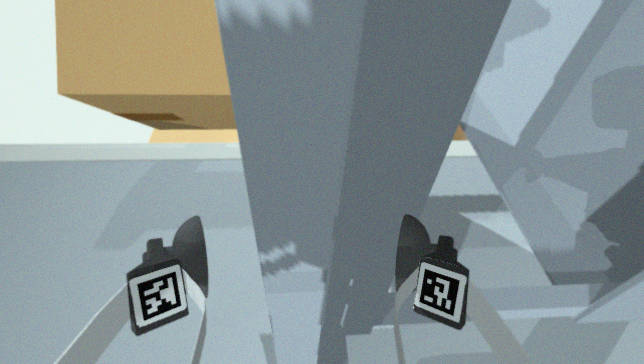

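Request:
{"op": "execute_actions", "data": {"actions": [{"r2":{"joints":{"gripper_m":-0.03}}}], "cameras": []}}

Request:
{"op": "execute_actions", "data": {"actions": [{"r2":{"base":{"translate_m":0.07},"joints":{"wrist_yaw_rad":2.19}}}], "cameras": ["r2_head_camera","r2_nav_camera"]}}

Scene clock: 1483.60 s.
r1.base_odometry: x=-2.109 y=-1.897 heading=+1.691 (m, m, rad; r1's odometry frame)
r1.turned_by_wheels: +0.000 (rad since the last result)
r1.turned_by_imu: +0.000 (rad since the last result)
r1.base_tilt: forward=+0.1 right=-0.4 (deg)
r1.lidar_m: 0.30 0.33 0.51 0.76 0.89 1.60 1.67 1.96 3.49 5.01 0.38 0.30
r1.head_depth_mm: - - 284 302 334 372 421 / - - - 295 324 361 408 / - - - 290 315 350 394 / - - - 286 308 340 381 / - - - 283 300 331 369 / - - - - 293 321 358 / - - - - 288 313 348
r1.base_status: not commanded
r1.joint_positions: lift_m=+0.760 arm_m=+0.080 wrist_yaw_rad=+1.452 wrist_pitch_rad=-0.021 wrist_roll_rad=+0.001 gripper_m=-0.019 head_pan_rad=-0.394 head_tilt_rad=-0.406
r1.joint_status: not commanded
r1.on_its_own: wrist_yaw_rad is held at +1.447, not at your +1.360, by its stall guard, which is not easing now
r1.motor_effort: left_wheel=+3(3) right_wheel=-12(12) lift_m=+30(30) arm_m=-1(1) wrist_yaw_rad=-5(5) wrist_pitch_rad=+7(7) wrist_roll_rad=+1(0) gripper_m=-18(17) head_pan_rad=-4(3) head_tilt_rad=+2(3) (%)
r1.hand_pose: x=+0.2325 y=-0.2555 z=+0.8691 quat_wxyz=(+0.534, +0.475, -0.524, +0.463) (m; r1's base frame)
r1.wrist_depth_mm: 185 182 179 109 174 - - / 191 188 185 114 179 - - / 197 194 191 117 184 - - / 204 199 197 120 192 - - / 212 209 204 123 197 - - / 220 217 211 127 208 - - / 228 224 220 212 212 - -
r2.base_odometry: x=-1.991 y=+3.243 heading=+1.364 (m, m, rad; r2's odometry frame)
r2.turned_by_wheels: +0.000 (rad since the last result)
r2.turned_by_imu: +0.001 (rad since the last result)
r2.base_tilt: forward=+0.2 right=-0.1 (deg)
r2.lidar_m: 0.22 0.23 0.40 0.38 0.39 3.72 5.11 3.14 2.42 2.20 0.30 0.22
r2.head_depth_mm: 3112 607 789 666 578 500 653 / 3111 520 604 669 575 499 651 / 3027 479 518 631 575 498 397 / 3028 472 454 546 574 507 957 / 3124 470 426 522 574 489 677 / 3220 469 500 629 574 506 659 / 3279 511 690 651 572 506 659
r2.base_status: not commanded
r2.joint_positions: lift_m=+0.744 arm_m=+0.001 wrist_yaw_rad=+2.200 wrist_pitch_rad=-0.017 wrist_roll_rad=+1.570 gripper_m=-0.028 head_pan_rad=-0.007 head_tilt_rad=-0.782
r2.joint_status: all done
r2.motor_effort: left_wheel=-1(2) right_wheel=-4(3) lift_m=+47(48) arm_m=-1(1) wrist_yaw_rad=-1(5) wrist_pitch_rad=+7(11) wrist_roll_rad=+0(0) gripper_m=-33(99) head_pan_rad=+4(3) head_tilt_rad=-4(4) (%)
r2.hand_pose: x=+0.1854 y=+0.0047 z=+0.8545 quat_wxyz=(+0.008, +0.891, -0.454, -0.003) (m; r2's base frame)
r2.wrist_depth_mm: - 318 61 59 120 127 422 / - 321 321 67 135 542 423 / - 946 451 77 155 576 424 / 773 782 763 91 182 538 425 / 663 669 663 106 233 692 424 / 573 576 - 131 601 602 378 / 513 519 520 198 510 517 529
pictures: none
No camera images: the call's "cameras" was empty. Leave "cameras" out to get every camera's image.

Scene clock: 1485.63 s.
r1.base_odometry: x=-2.109 y=-1.897 heading=+1.691 (m, m, rad; r1's odometry frame)
r1.turned_by_wheels: +0.000 (rad since the last result)
r1.turned_by_imu: +0.000 (rad since the last result)
r1.base_tilt: forward=+0.1 right=-0.4 (deg)
r1.lidar_m: 0.30 0.33 0.52 0.76 0.89 1.61 1.67 1.96 3.50 4.99 0.38 0.30
r1.head_depth_mm: - - 284 302 334 373 422 / - - - 294 325 361 407 / - - - 290 316 350 394 / - - - 286 308 340 381 / - - - 283 300 331 369 / - - - - 293 322 358 / - - - - 288 313 347
r1.base_status: not commanded
r1.joint_positions: lift_m=+0.760 arm_m=+0.080 wrist_yaw_rad=+1.452 wrist_pitch_rad=-0.021 wrist_roll_rad=+0.001 gripper_m=-0.019 head_pan_rad=-0.394 head_tilt_rad=-0.406
r1.joint_status: not commanded
r1.on_its_own: wrist_yaw_rad is held at +1.447, not at your +1.360, by its stall guard, which is not easing now
r1.motor_effort: left_wheel=+3(3) right_wheel=-12(12) lift_m=+30(30) arm_m=-1(1) wrist_yaw_rad=-5(4) wrist_pitch_rad=+7(7) wrist_roll_rad=+1(1) gripper_m=-17(16) head_pan_rad=-4(3) head_tilt_rad=+3(2) (%)
r1.hand_pose: x=+0.2325 y=-0.2555 z=+0.8691 quat_wxyz=(+0.534, +0.475, -0.524, +0.463) (m; r1's base frame)
r1.wrist_depth_mm: 185 182 179 109 174 - - / 191 188 185 113 179 - - / 197 194 191 117 185 - - / 204 200 197 120 192 - - / 211 208 204 123 196 - - / 219 215 213 127 209 - - / 227 223 220 211 213 - -
r2.base_odometry: x=-1.977 y=+3.312 heading=+1.364 (m, m, rad; r2's odometry frame)
r2.turned_by_wheels: +0.000 (rad since the last result)
r2.turned_by_imu: -0.054 (rad since the last result)
r2.base_tilt: forward=+0.2 right=-0.1 (deg)
r2.lidar_m: 0.21 0.21 0.27 0.39 0.39 3.52 5.18 3.32 2.44 2.37 0.91 0.22
r2.head_depth_mm: 3057 2814 2179 650 555 510 712 / 3081 2491 769 683 577 508 662 / 3080 518 597 664 576 497 397 / 3004 473 500 604 575 497 693 / 2962 472 432 509 561 497 650 / 3094 470 414 524 574 496 389 / 3149 468 477 627 572 496 458
r2.base_status: done
r2.joint_positions: lift_m=+0.744 arm_m=+0.001 wrist_yaw_rad=+2.241 wrist_pitch_rad=-0.017 wrist_roll_rad=+1.570 gripper_m=-0.018 head_pan_rad=-0.007 head_tilt_rad=-0.782
r2.joint_status: wrist_yaw_rad off_target (ended at +2.241, target +2.190)
r2.on_its_own: wrist_yaw_rad is held at +2.245, not at your +2.190, by its stall guard, which is not easing now; gripper_m is held at -0.020, not at your -0.030, by its stall guard, which is still easing
r2.motor_effort: left_wheel=+1(15) right_wheel=-1(16) lift_m=+46(47) arm_m=+0(0) wrist_yaw_rad=+5(55) wrist_pitch_rad=+7(8) wrist_roll_rad=+0(0) gripper_m=-27(34) head_pan_rad=+3(2) head_tilt_rad=-4(4) (%)
r2.hand_pose: x=+0.1791 y=+0.0131 z=+0.8545 quat_wxyz=(+0.008, +0.900, -0.435, -0.003) (m; r2's base frame)
r2.wrist_depth_mm: - 335 337 68 126 513 421 / - 332 336 75 140 541 422 / - 396 357 84 158 605 424 / 847 859 776 98 182 546 425 / 670 683 686 111 222 679 427 / 584 597 - 131 617 603 394 / 516 528 525 179 344 347 349
pictures: r2_head_camera (sideways: a quarter turn clockwise sets it upright), r2_nav_camera (sideways: a quarter turn counterclockwise sets it upright)
camera_calibration (this result's frames):
r2_head_camera: T_world_to_cam=[[-0.740364, -0.0253143, -0.67173, 0.898065], [-0.0295258, 0.999551, -0.00512568, 0.0076743], [0.671558, 0.0160385, -0.740779, 0.923836], [0, 0, 0, 1]] pos_world=[0.0447121, 0.000246072, 1.28765]
r2_nav_camera: T_world_to_cam=[[0.703857, -0.0059107, 0.710317, -0.88161], [-0.0159451, -0.999845, 0.00748019, 0.0417519], [0.710163, -0.0165911, -0.703842, 0.862117], [0, 0, 0, 1]] pos_world=[0.00894977, 0.050838, 1.2327]
Images, in order (width x height): r2_head_camera 896x504, r2_nav_camera 672x504.

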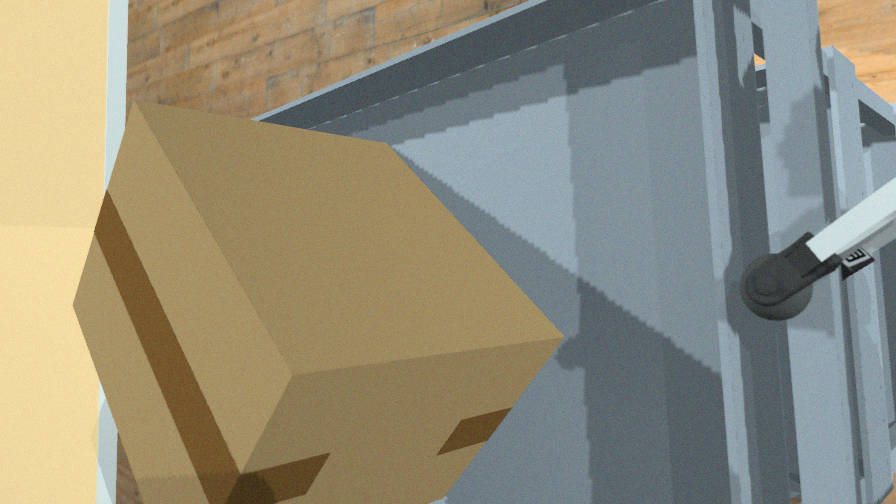

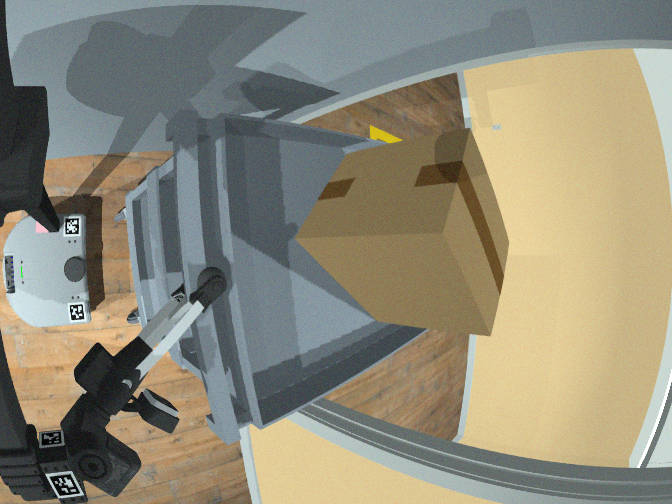

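Request:
{"op": "execute_actions", "data": {"actions": [{"r2":{"joints":{"gripper_m":0.1,"wrist_yaw_rad":2.2}}}], "cameras": []}}

Request:
{"op": "execute_actions", "data": {"actions": [{"r2":{"base":{"translate_m":-0.25}}}], "cameras": []}}

Request:
{"op": "execute_actions", "data": {"actions": [{"r2":{"base":{"rotate_rad":0.6}}}], "cameras": []}}

Request:
{"op": "execute_actions", "data": {"actions": [{"r2":{"base":{"translate_m":0.16}}}], "cameras": []}}

Request:
{"op": "execute_actions", "data": {"actions": [{"r2":{"base":{"rotate_rad":-0.52}}}], "cameras": ["r2_head_camera","r2_nav_camera"]}}

Scene clock: 1488.20 s.
r1.base_odometry: x=-2.109 y=-1.897 heading=+1.691 (m, m, rad; r1's odometry frame)
r1.turned_by_wheels: +0.000 (rad since the last result)
r1.turned_by_imu: +0.000 (rad since the last result)
r1.base_tilt: forward=+0.1 right=-0.4 (deg)
r1.lidar_m: 0.30 0.33 0.52 0.76 0.89 1.60 1.67 1.96 3.49 4.98 0.38 0.31
r1.head_depth_mm: - - 284 303 334 372 421 / - - - 295 325 361 408 / - - - 290 316 350 394 / - - - 286 308 341 381 / - - - 283 300 331 369 / - - - - 293 322 358 / - - - - 288 313 348
r1.base_status: not commanded
r1.joint_positions: lift_m=+0.760 arm_m=+0.080 wrist_yaw_rad=+1.452 wrist_pitch_rad=-0.021 wrist_roll_rad=+0.001 gripper_m=-0.019 head_pan_rad=-0.394 head_tilt_rad=-0.406
r1.joint_status: not commanded
r1.on_its_own: wrist_yaw_rad is held at +1.447, not at your +1.360, by its stall guard, which is not easing now
r1.motor_effort: left_wheel=+3(3) right_wheel=-12(12) lift_m=+30(30) arm_m=-1(1) wrist_yaw_rad=-4(5) wrist_pitch_rad=+7(7) wrist_roll_rad=+1(0) gripper_m=-16(17) head_pan_rad=-4(4) head_tilt_rad=+3(2) (%)
r1.hand_pose: x=+0.2325 y=-0.2555 z=+0.8691 quat_wxyz=(+0.534, +0.475, -0.524, +0.463) (m; r1's base frame)
r1.wrist_depth_mm: 185 183 179 109 175 - - / 191 188 185 113 180 - - / 197 194 191 117 185 - - / 204 200 198 121 191 - - / 211 208 204 123 197 - - / 219 216 212 127 207 - - / 227 224 220 212 212 - -
r2.base_odometry: x=-1.977 y=+3.312 heading=+1.364 (m, m, rad; r2's odometry frame)
r2.turned_by_wheels: +0.000 (rad since the last result)
r2.turned_by_imu: +0.001 (rad since the last result)
r2.base_tilt: forward=+0.2 right=-0.1 (deg)
r2.lidar_m: 0.21 0.21 0.27 0.39 0.39 3.49 5.17 3.31 2.44 2.36 0.91 0.22
r2.head_depth_mm: 3087 2810 2164 650 557 509 713 / 3126 2463 769 685 577 508 663 / 3058 518 596 665 575 498 397 / 3022 474 501 604 575 507 519 / 2968 473 432 511 562 496 649 / 3080 469 415 524 573 496 389 / 3144 469 477 628 571 496 458
r2.base_status: not commanded
r2.joint_positions: lift_m=+0.744 arm_m=+0.001 wrist_yaw_rad=+2.203 wrist_pitch_rad=-0.016 wrist_roll_rad=+1.570 gripper_m=+0.100 head_pan_rad=-0.007 head_tilt_rad=-0.782
r2.joint_status: all done
r2.motor_effort: left_wheel=+1(4) right_wheel=+0(1) lift_m=+46(46) arm_m=+0(0) wrist_yaw_rad=-4(37) wrist_pitch_rad=+7(7) wrist_roll_rad=+0(0) gripper_m=+0(97) head_pan_rad=+3(2) head_tilt_rad=-5(4) (%)
r2.hand_pose: x=+0.1850 y=+0.0054 z=+0.8547 quat_wxyz=(+0.008, +0.892, -0.452, -0.003) (m; r2's base frame)
r2.wrist_depth_mm: - 346 350 67 125 519 422 / - 341 340 74 138 545 429 / - 337 342 83 155 616 426 / 893 905 800 95 177 570 424 / 704 722 730 109 199 688 423 / 609 632 608 129 239 634 409 / 534 520 536 163 330 346 351
pictures: none
No camera images: the call's "cameras" was empty. Leave "cameras" out to get every camera's image.

Scene clock: 1492.03 s.
r1.base_odometry: x=-2.109 y=-1.897 heading=+1.691 (m, m, rad; r1's odometry frame)
r1.turned_by_wheels: +0.000 (rad since the last result)
r1.turned_by_imu: +0.000 (rad since the last result)
r1.base_tilt: forward=+0.1 right=-0.4 (deg)
r1.lidar_m: 0.30 0.33 0.52 0.76 0.89 1.60 1.67 1.95 3.49 4.99 0.38 0.30
r1.head_depth_mm: - - 284 302 334 373 421 / - - - 295 324 361 407 / - - - 290 316 351 393 / - - - 286 307 340 381 / - - - 283 300 331 369 / - - - - 293 322 358 / - - - - 289 313 347
r1.base_status: not commanded
r1.joint_positions: lift_m=+0.760 arm_m=+0.080 wrist_yaw_rad=+1.452 wrist_pitch_rad=-0.021 wrist_roll_rad=+0.001 gripper_m=-0.019 head_pan_rad=-0.394 head_tilt_rad=-0.406
r1.joint_status: not commanded
r1.on_its_own: wrist_yaw_rad is held at +1.447, not at your +1.360, by its stall guard, which is not easing now
r1.motor_effort: left_wheel=+3(3) right_wheel=-12(13) lift_m=+30(30) arm_m=-1(1) wrist_yaw_rad=-4(5) wrist_pitch_rad=+7(7) wrist_roll_rad=+1(0) gripper_m=-17(17) head_pan_rad=-4(3) head_tilt_rad=+2(2) (%)
r1.hand_pose: x=+0.2325 y=-0.2555 z=+0.8691 quat_wxyz=(+0.534, +0.475, -0.524, +0.463) (m; r1's base frame)
r1.wrist_depth_mm: 185 183 179 109 174 - - / 191 188 185 113 179 450 - / 197 194 191 117 185 - - / 205 200 198 121 191 - - / 212 209 205 123 198 - - / 219 216 212 127 208 - - / 227 225 219 211 213 - -
r2.base_odometry: x=-2.028 y=+3.067 heading=+1.364 (m, m, rad; r2's odometry frame)
r2.turned_by_wheels: +0.000 (rad since the last result)
r2.turned_by_imu: +0.000 (rad since the last result)
r2.base_tilt: forward=+0.1 right=-0.1 (deg)
r2.lidar_m: 0.46 0.47 0.39 0.36 2.52 3.51 4.91 3.31 2.45 2.37 1.27 0.49
r2.head_depth_mm: 3290 2792 2165 623 1460 1294 1140 / 3315 2793 811 618 899 1274 1139 / 716 793 834 608 947 1161 1155 / 668 684 781 618 947 1137 - / 664 617 719 611 945 1136 1133 / 663 660 771 603 942 1140 1135 / 3190 764 796 596 883 1261 1134
r2.base_status: done
r2.joint_positions: lift_m=+0.744 arm_m=+0.001 wrist_yaw_rad=+2.203 wrist_pitch_rad=-0.016 wrist_roll_rad=+1.570 gripper_m=+0.100 head_pan_rad=-0.007 head_tilt_rad=-0.782
r2.joint_status: not commanded
r2.motor_effort: left_wheel=+1(5) right_wheel=-1(4) lift_m=+46(46) arm_m=+1(1) wrist_yaw_rad=-4(4) wrist_pitch_rad=+7(7) wrist_roll_rad=+0(0) gripper_m=+0(1) head_pan_rad=+3(3) head_tilt_rad=-4(4) (%)
r2.hand_pose: x=+0.1850 y=+0.0054 z=+0.8547 quat_wxyz=(+0.008, +0.892, -0.452, -0.003) (m; r2's base frame)
r2.wrist_depth_mm: - - 526 352 977 606 387 / - - 668 395 965 605 429 / - - - 441 - 603 688 / 781 801 811 492 773 523 798 / 665 673 676 686 726 698 696 / 574 601 589 597 585 599 612 / 508 501 509 518 520 525 534
pictures: none
No camera images: the call's "cameras" was empty. Leave "cameras" out to get every camera's image.

Scene clock: 1493.93 s.
r1.base_odometry: x=-2.109 y=-1.897 heading=+1.691 (m, m, rad; r1's odometry frame)
r1.turned_by_wheels: +0.000 (rad since the last result)
r1.turned_by_imu: +0.000 (rad since the last result)
r1.base_tilt: forward=+0.1 right=-0.4 (deg)
r1.lidar_m: 0.30 0.33 0.51 0.76 0.89 1.60 1.67 1.96 3.49 4.99 0.38 0.30
r1.head_depth_mm: - - 284 302 334 373 421 / - - - 295 324 361 407 / - - - 290 316 350 393 / - - - 286 307 340 381 / - - - 283 300 331 369 / - - - - 293 322 358 / - - - - 288 313 347
r1.base_status: not commanded
r1.joint_positions: lift_m=+0.760 arm_m=+0.080 wrist_yaw_rad=+1.452 wrist_pitch_rad=-0.021 wrist_roll_rad=+0.001 gripper_m=-0.019 head_pan_rad=-0.394 head_tilt_rad=-0.406
r1.joint_status: not commanded
r1.on_its_own: wrist_yaw_rad is held at +1.447, not at your +1.360, by its stall guard, which is not easing now
r1.motor_effort: left_wheel=+3(3) right_wheel=-12(12) lift_m=+30(30) arm_m=-1(1) wrist_yaw_rad=-5(5) wrist_pitch_rad=+7(7) wrist_roll_rad=+0(1) gripper_m=-17(17) head_pan_rad=-4(4) head_tilt_rad=+2(2) (%)
r1.hand_pose: x=+0.2325 y=-0.2555 z=+0.8691 quat_wxyz=(+0.534, +0.475, -0.524, +0.463) (m; r1's base frame)
r1.wrist_depth_mm: 184 182 179 109 174 - - / 191 188 185 113 179 - - / 197 194 191 117 185 - - / 204 202 197 121 191 - - / 211 208 205 123 198 - - / 220 216 212 127 208 - - / 228 224 219 212 213 - -
r2.base_odometry: x=-2.028 y=+3.067 heading=+1.964 (m, m, rad; r2's odometry frame)
r2.turned_by_wheels: +0.600 (rad since the last result)
r2.turned_by_imu: +0.600 (rad since the last result)
r2.base_tilt: forward=+0.2 right=-0.1 (deg)
r2.lidar_m: 0.48 0.38 0.36 2.58 3.85 4.94 3.07 2.39 2.36 1.17 0.48 0.46
r2.head_depth_mm: 3374 744 765 686 891 857 1063 / 3501 2766 793 617 929 1084 1124 / 783 925 1143 615 890 1122 1158 / 644 738 863 1015 1322 1310 - / 546 612 697 811 967 1162 1135 / 475 523 585 663 765 900 1079 / 420 458 504 559 630 719 840
r2.base_status: done
r2.joint_positions: lift_m=+0.744 arm_m=+0.001 wrist_yaw_rad=+2.203 wrist_pitch_rad=-0.016 wrist_roll_rad=+1.570 gripper_m=+0.100 head_pan_rad=-0.007 head_tilt_rad=-0.782
r2.joint_status: not commanded
r2.motor_effort: left_wheel=-1(5) right_wheel=+2(7) lift_m=+46(46) arm_m=+1(0) wrist_yaw_rad=-4(4) wrist_pitch_rad=+7(7) wrist_roll_rad=+0(0) gripper_m=+1(0) head_pan_rad=+3(3) head_tilt_rad=-4(4) (%)
r2.hand_pose: x=+0.1850 y=+0.0053 z=+0.8547 quat_wxyz=(+0.008, +0.892, -0.452, -0.003) (m; r2's base frame)
r2.wrist_depth_mm: 505 517 521 535 541 562 580 / 481 488 503 507 516 531 547 / 454 466 475 480 490 501 514 / 440 444 452 461 467 479 486 / 420 426 433 438 447 458 465 / 401 409 412 421 423 437 443 / 387 387 391 403 407 418 423
pictures: none
No camera images: the call's "cameras" was empty. Leave "cameras" out to get every camera's image.

Scene clock: 1497.00 s.
r1.base_odometry: x=-2.109 y=-1.897 heading=+1.691 (m, m, rad; r1's odometry frame)
r1.turned_by_wheels: +0.000 (rad since the last result)
r1.turned_by_imu: +0.000 (rad since the last result)
r1.base_tilt: forward=+0.1 right=-0.4 (deg)
r1.lidar_m: 0.30 0.33 0.52 0.76 0.89 1.60 1.67 1.96 3.47 5.00 0.38 0.30
r1.head_depth_mm: - - 284 302 334 373 421 / - - - 295 324 361 407 / - - - 290 316 351 394 / - - - 286 307 340 381 / - - - 283 300 331 369 / - - - - 293 322 358 / - - - - 288 313 347
r1.base_status: not commanded
r1.joint_positions: lift_m=+0.760 arm_m=+0.080 wrist_yaw_rad=+1.452 wrist_pitch_rad=-0.021 wrist_roll_rad=+0.001 gripper_m=-0.019 head_pan_rad=-0.394 head_tilt_rad=-0.406
r1.joint_status: not commanded
r1.on_its_own: wrist_yaw_rad is held at +1.447, not at your +1.360, by its stall guard, which is not easing now
r1.motor_effort: left_wheel=+3(3) right_wheel=-12(12) lift_m=+30(30) arm_m=-1(1) wrist_yaw_rad=-4(5) wrist_pitch_rad=+7(7) wrist_roll_rad=+0(0) gripper_m=-16(17) head_pan_rad=-4(4) head_tilt_rad=+3(3) (%)
r1.hand_pose: x=+0.2325 y=-0.2555 z=+0.8691 quat_wxyz=(+0.534, +0.475, -0.524, +0.463) (m; r1's base frame)
r1.wrist_depth_mm: 185 182 179 109 174 - - / 191 188 185 113 180 - - / 197 194 191 117 186 - - / 204 202 198 120 192 - - / 212 209 204 123 197 - - / 219 216 213 127 208 - - / 228 223 220 210 212 - -
r2.base_odometry: x=-2.089 y=+3.215 heading=+1.964 (m, m, rad; r2's odometry frame)
r2.turned_by_wheels: +0.000 (rad since the last result)
r2.turned_by_imu: +0.001 (rad since the last result)
r2.base_tilt: forward=+0.1 right=-0.1 (deg)
r2.lidar_m: 0.33 0.30 0.28 0.29 3.68 5.06 3.20 2.50 2.20 0.46 0.33 0.32
r2.head_depth_mm: 3281 2797 753 684 578 469 751 / 3351 2676 2146 667 577 776 960 / 609 722 886 1201 519 719 1009 / 501 574 673 813 1032 1260 - / 425 477 544 632 755 906 1099 / 369 407 455 515 593 701 856 / 326 356 392 435 490 560 654
r2.base_status: done
r2.joint_positions: lift_m=+0.744 arm_m=+0.001 wrist_yaw_rad=+2.203 wrist_pitch_rad=-0.016 wrist_roll_rad=+1.570 gripper_m=+0.100 head_pan_rad=-0.007 head_tilt_rad=-0.782
r2.joint_status: not commanded
r2.motor_effort: left_wheel=-1(5) right_wheel=+2(6) lift_m=+46(46) arm_m=+0(0) wrist_yaw_rad=-4(4) wrist_pitch_rad=+7(7) wrist_roll_rad=+0(0) gripper_m=+0(0) head_pan_rad=+2(3) head_tilt_rad=-3(4) (%)
r2.hand_pose: x=+0.1850 y=+0.0053 z=+0.8547 quat_wxyz=(+0.008, +0.892, -0.452, -0.003) (m; r2's base frame)
r2.wrist_depth_mm: 423 429 435 168 452 464 470 / 395 402 412 196 427 438 448 / 378 383 391 399 405 413 420 / 358 367 374 379 387 396 402 / 344 350 359 362 371 377 385 / 331 334 341 346 351 361 364 / 322 320 325 331 336 343 346
pictures: none
No camera images: the call's "cameras" was empty. Leave "cameras" out to get every camera's image.

Scene clock: 1498.77 s.
r1.base_odometry: x=-2.109 y=-1.897 heading=+1.691 (m, m, rad; r1's odometry frame)
r1.turned_by_wheels: +0.000 (rad since the last result)
r1.turned_by_imu: +0.000 (rad since the last result)
r1.base_tilt: forward=+0.1 right=-0.4 (deg)
r1.lidar_m: 0.30 0.33 0.52 0.76 0.89 1.60 1.67 1.96 3.50 5.01 0.37 0.31
r1.head_depth_mm: - - 284 302 334 373 421 / - - - 295 324 361 408 / - - - 290 316 351 394 / - - - 286 307 340 381 / - - - 283 300 331 369 / - - - - 293 322 357 / - - - - 288 313 348
r1.base_status: not commanded
r1.joint_positions: lift_m=+0.760 arm_m=+0.080 wrist_yaw_rad=+1.452 wrist_pitch_rad=-0.021 wrist_roll_rad=+0.001 gripper_m=-0.019 head_pan_rad=-0.394 head_tilt_rad=-0.406
r1.joint_status: not commanded
r1.on_its_own: wrist_yaw_rad is held at +1.447, not at your +1.360, by its stall guard, which is not easing now
r1.motor_effort: left_wheel=+3(3) right_wheel=-12(12) lift_m=+30(30) arm_m=-1(1) wrist_yaw_rad=-5(5) wrist_pitch_rad=+7(7) wrist_roll_rad=+1(0) gripper_m=-17(16) head_pan_rad=-4(3) head_tilt_rad=+1(3) (%)
r1.hand_pose: x=+0.2325 y=-0.2555 z=+0.8691 quat_wxyz=(+0.534, +0.475, -0.524, +0.463) (m; r1's base frame)
r1.wrist_depth_mm: 184 182 179 109 174 - - / 191 188 185 113 179 - - / 197 194 190 117 185 - - / 204 201 197 121 191 - - / 211 208 204 123 197 - - / 219 215 212 127 208 - - / 229 224 220 212 213 - -
r2.base_odometry: x=-2.089 y=+3.215 heading=+1.444 (m, m, rad; r2's odometry frame)
r2.turned_by_wheels: -0.520 (rad since the last result)
r2.turned_by_imu: -0.519 (rad since the last result)
r2.base_tilt: forward=+0.2 right=-0.1 (deg)
r2.lidar_m: 0.32 0.33 0.29 0.28 0.29 3.69 5.07 3.20 2.49 2.21 0.46 0.33
r2.head_depth_mm: 2969 600 767 685 535 807 1088 / 677 523 627 685 534 807 1061 / 671 496 548 644 533 806 1044 / 3082 529 601 663 534 821 - / 3162 580 688 680 534 768 1081 / 3297 2754 2140 1374 514 1209 1134 / 3305 2770 1952 962 956 951 948
r2.base_status: done
r2.joint_positions: lift_m=+0.744 arm_m=+0.001 wrist_yaw_rad=+2.203 wrist_pitch_rad=-0.016 wrist_roll_rad=+1.570 gripper_m=+0.100 head_pan_rad=-0.007 head_tilt_rad=-0.782
r2.joint_status: not commanded
r2.motor_effort: left_wheel=+2(6) right_wheel=-1(7) lift_m=+46(47) arm_m=+1(1) wrist_yaw_rad=-4(4) wrist_pitch_rad=+7(7) wrist_roll_rad=+0(0) gripper_m=+1(0) head_pan_rad=+3(3) head_tilt_rad=-4(4) (%)
r2.hand_pose: x=+0.1850 y=+0.0053 z=+0.8546 quat_wxyz=(+0.008, +0.892, -0.452, -0.003) (m; r2's base frame)
r2.wrist_depth_mm: - - 475 170 719 609 421 / - - - 237 - 550 421 / 722 720 732 267 749 750 410 / 596 611 618 305 346 354 355 / 522 529 532 301 555 549 558 / 456 471 469 470 466 483 490 / 408 401 414 416 419 428 426
pictures: r2_head_camera (sideways: a quarter turn clockwise sets it upright), r2_nav_camera (sideways: a quarter turn counterclockwise sets it upright)
camera_calibration (this result's frames):
r2_head_camera: T_world_to_cam=[[-0.740364, -0.0253145, -0.67173, 0.898065], [-0.0295261, 0.999551, -0.00512567, 0.00767429], [0.671558, 0.0160387, -0.740779, 0.923836], [0, 0, 0, 1]] pos_world=[0.0447121, 0.000246083, 1.28765]
r2_nav_camera: T_world_to_cam=[[0.703857, -0.0059105, 0.710317, -0.88161], [-0.0159449, -0.999845, 0.0074802, 0.0417519], [0.710163, -0.0165909, -0.703842, 0.862117], [0, 0, 0, 1]] pos_world=[0.00894974, 0.050838, 1.2327]
Images, in order (width x height): r2_head_camera 896x504, r2_nav_camera 672x504.

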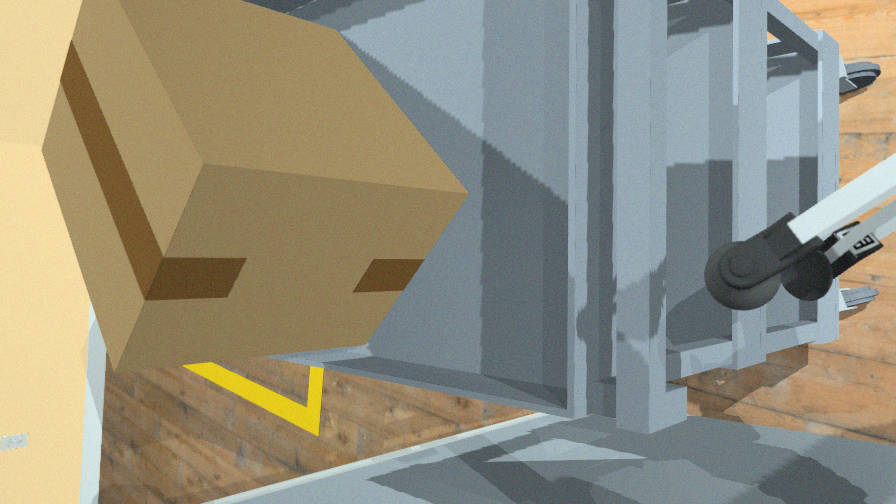

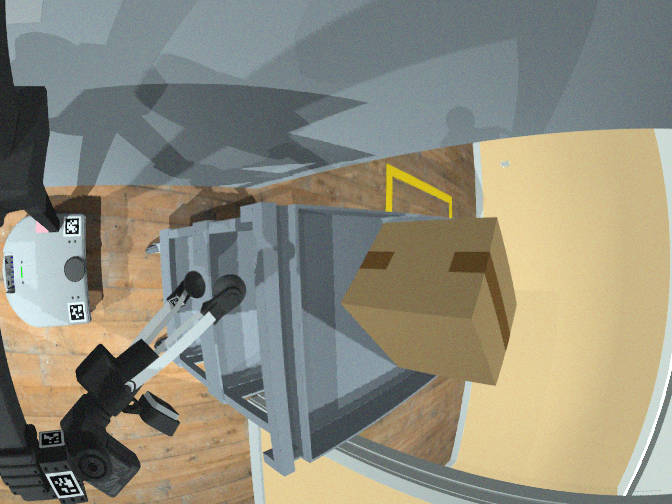

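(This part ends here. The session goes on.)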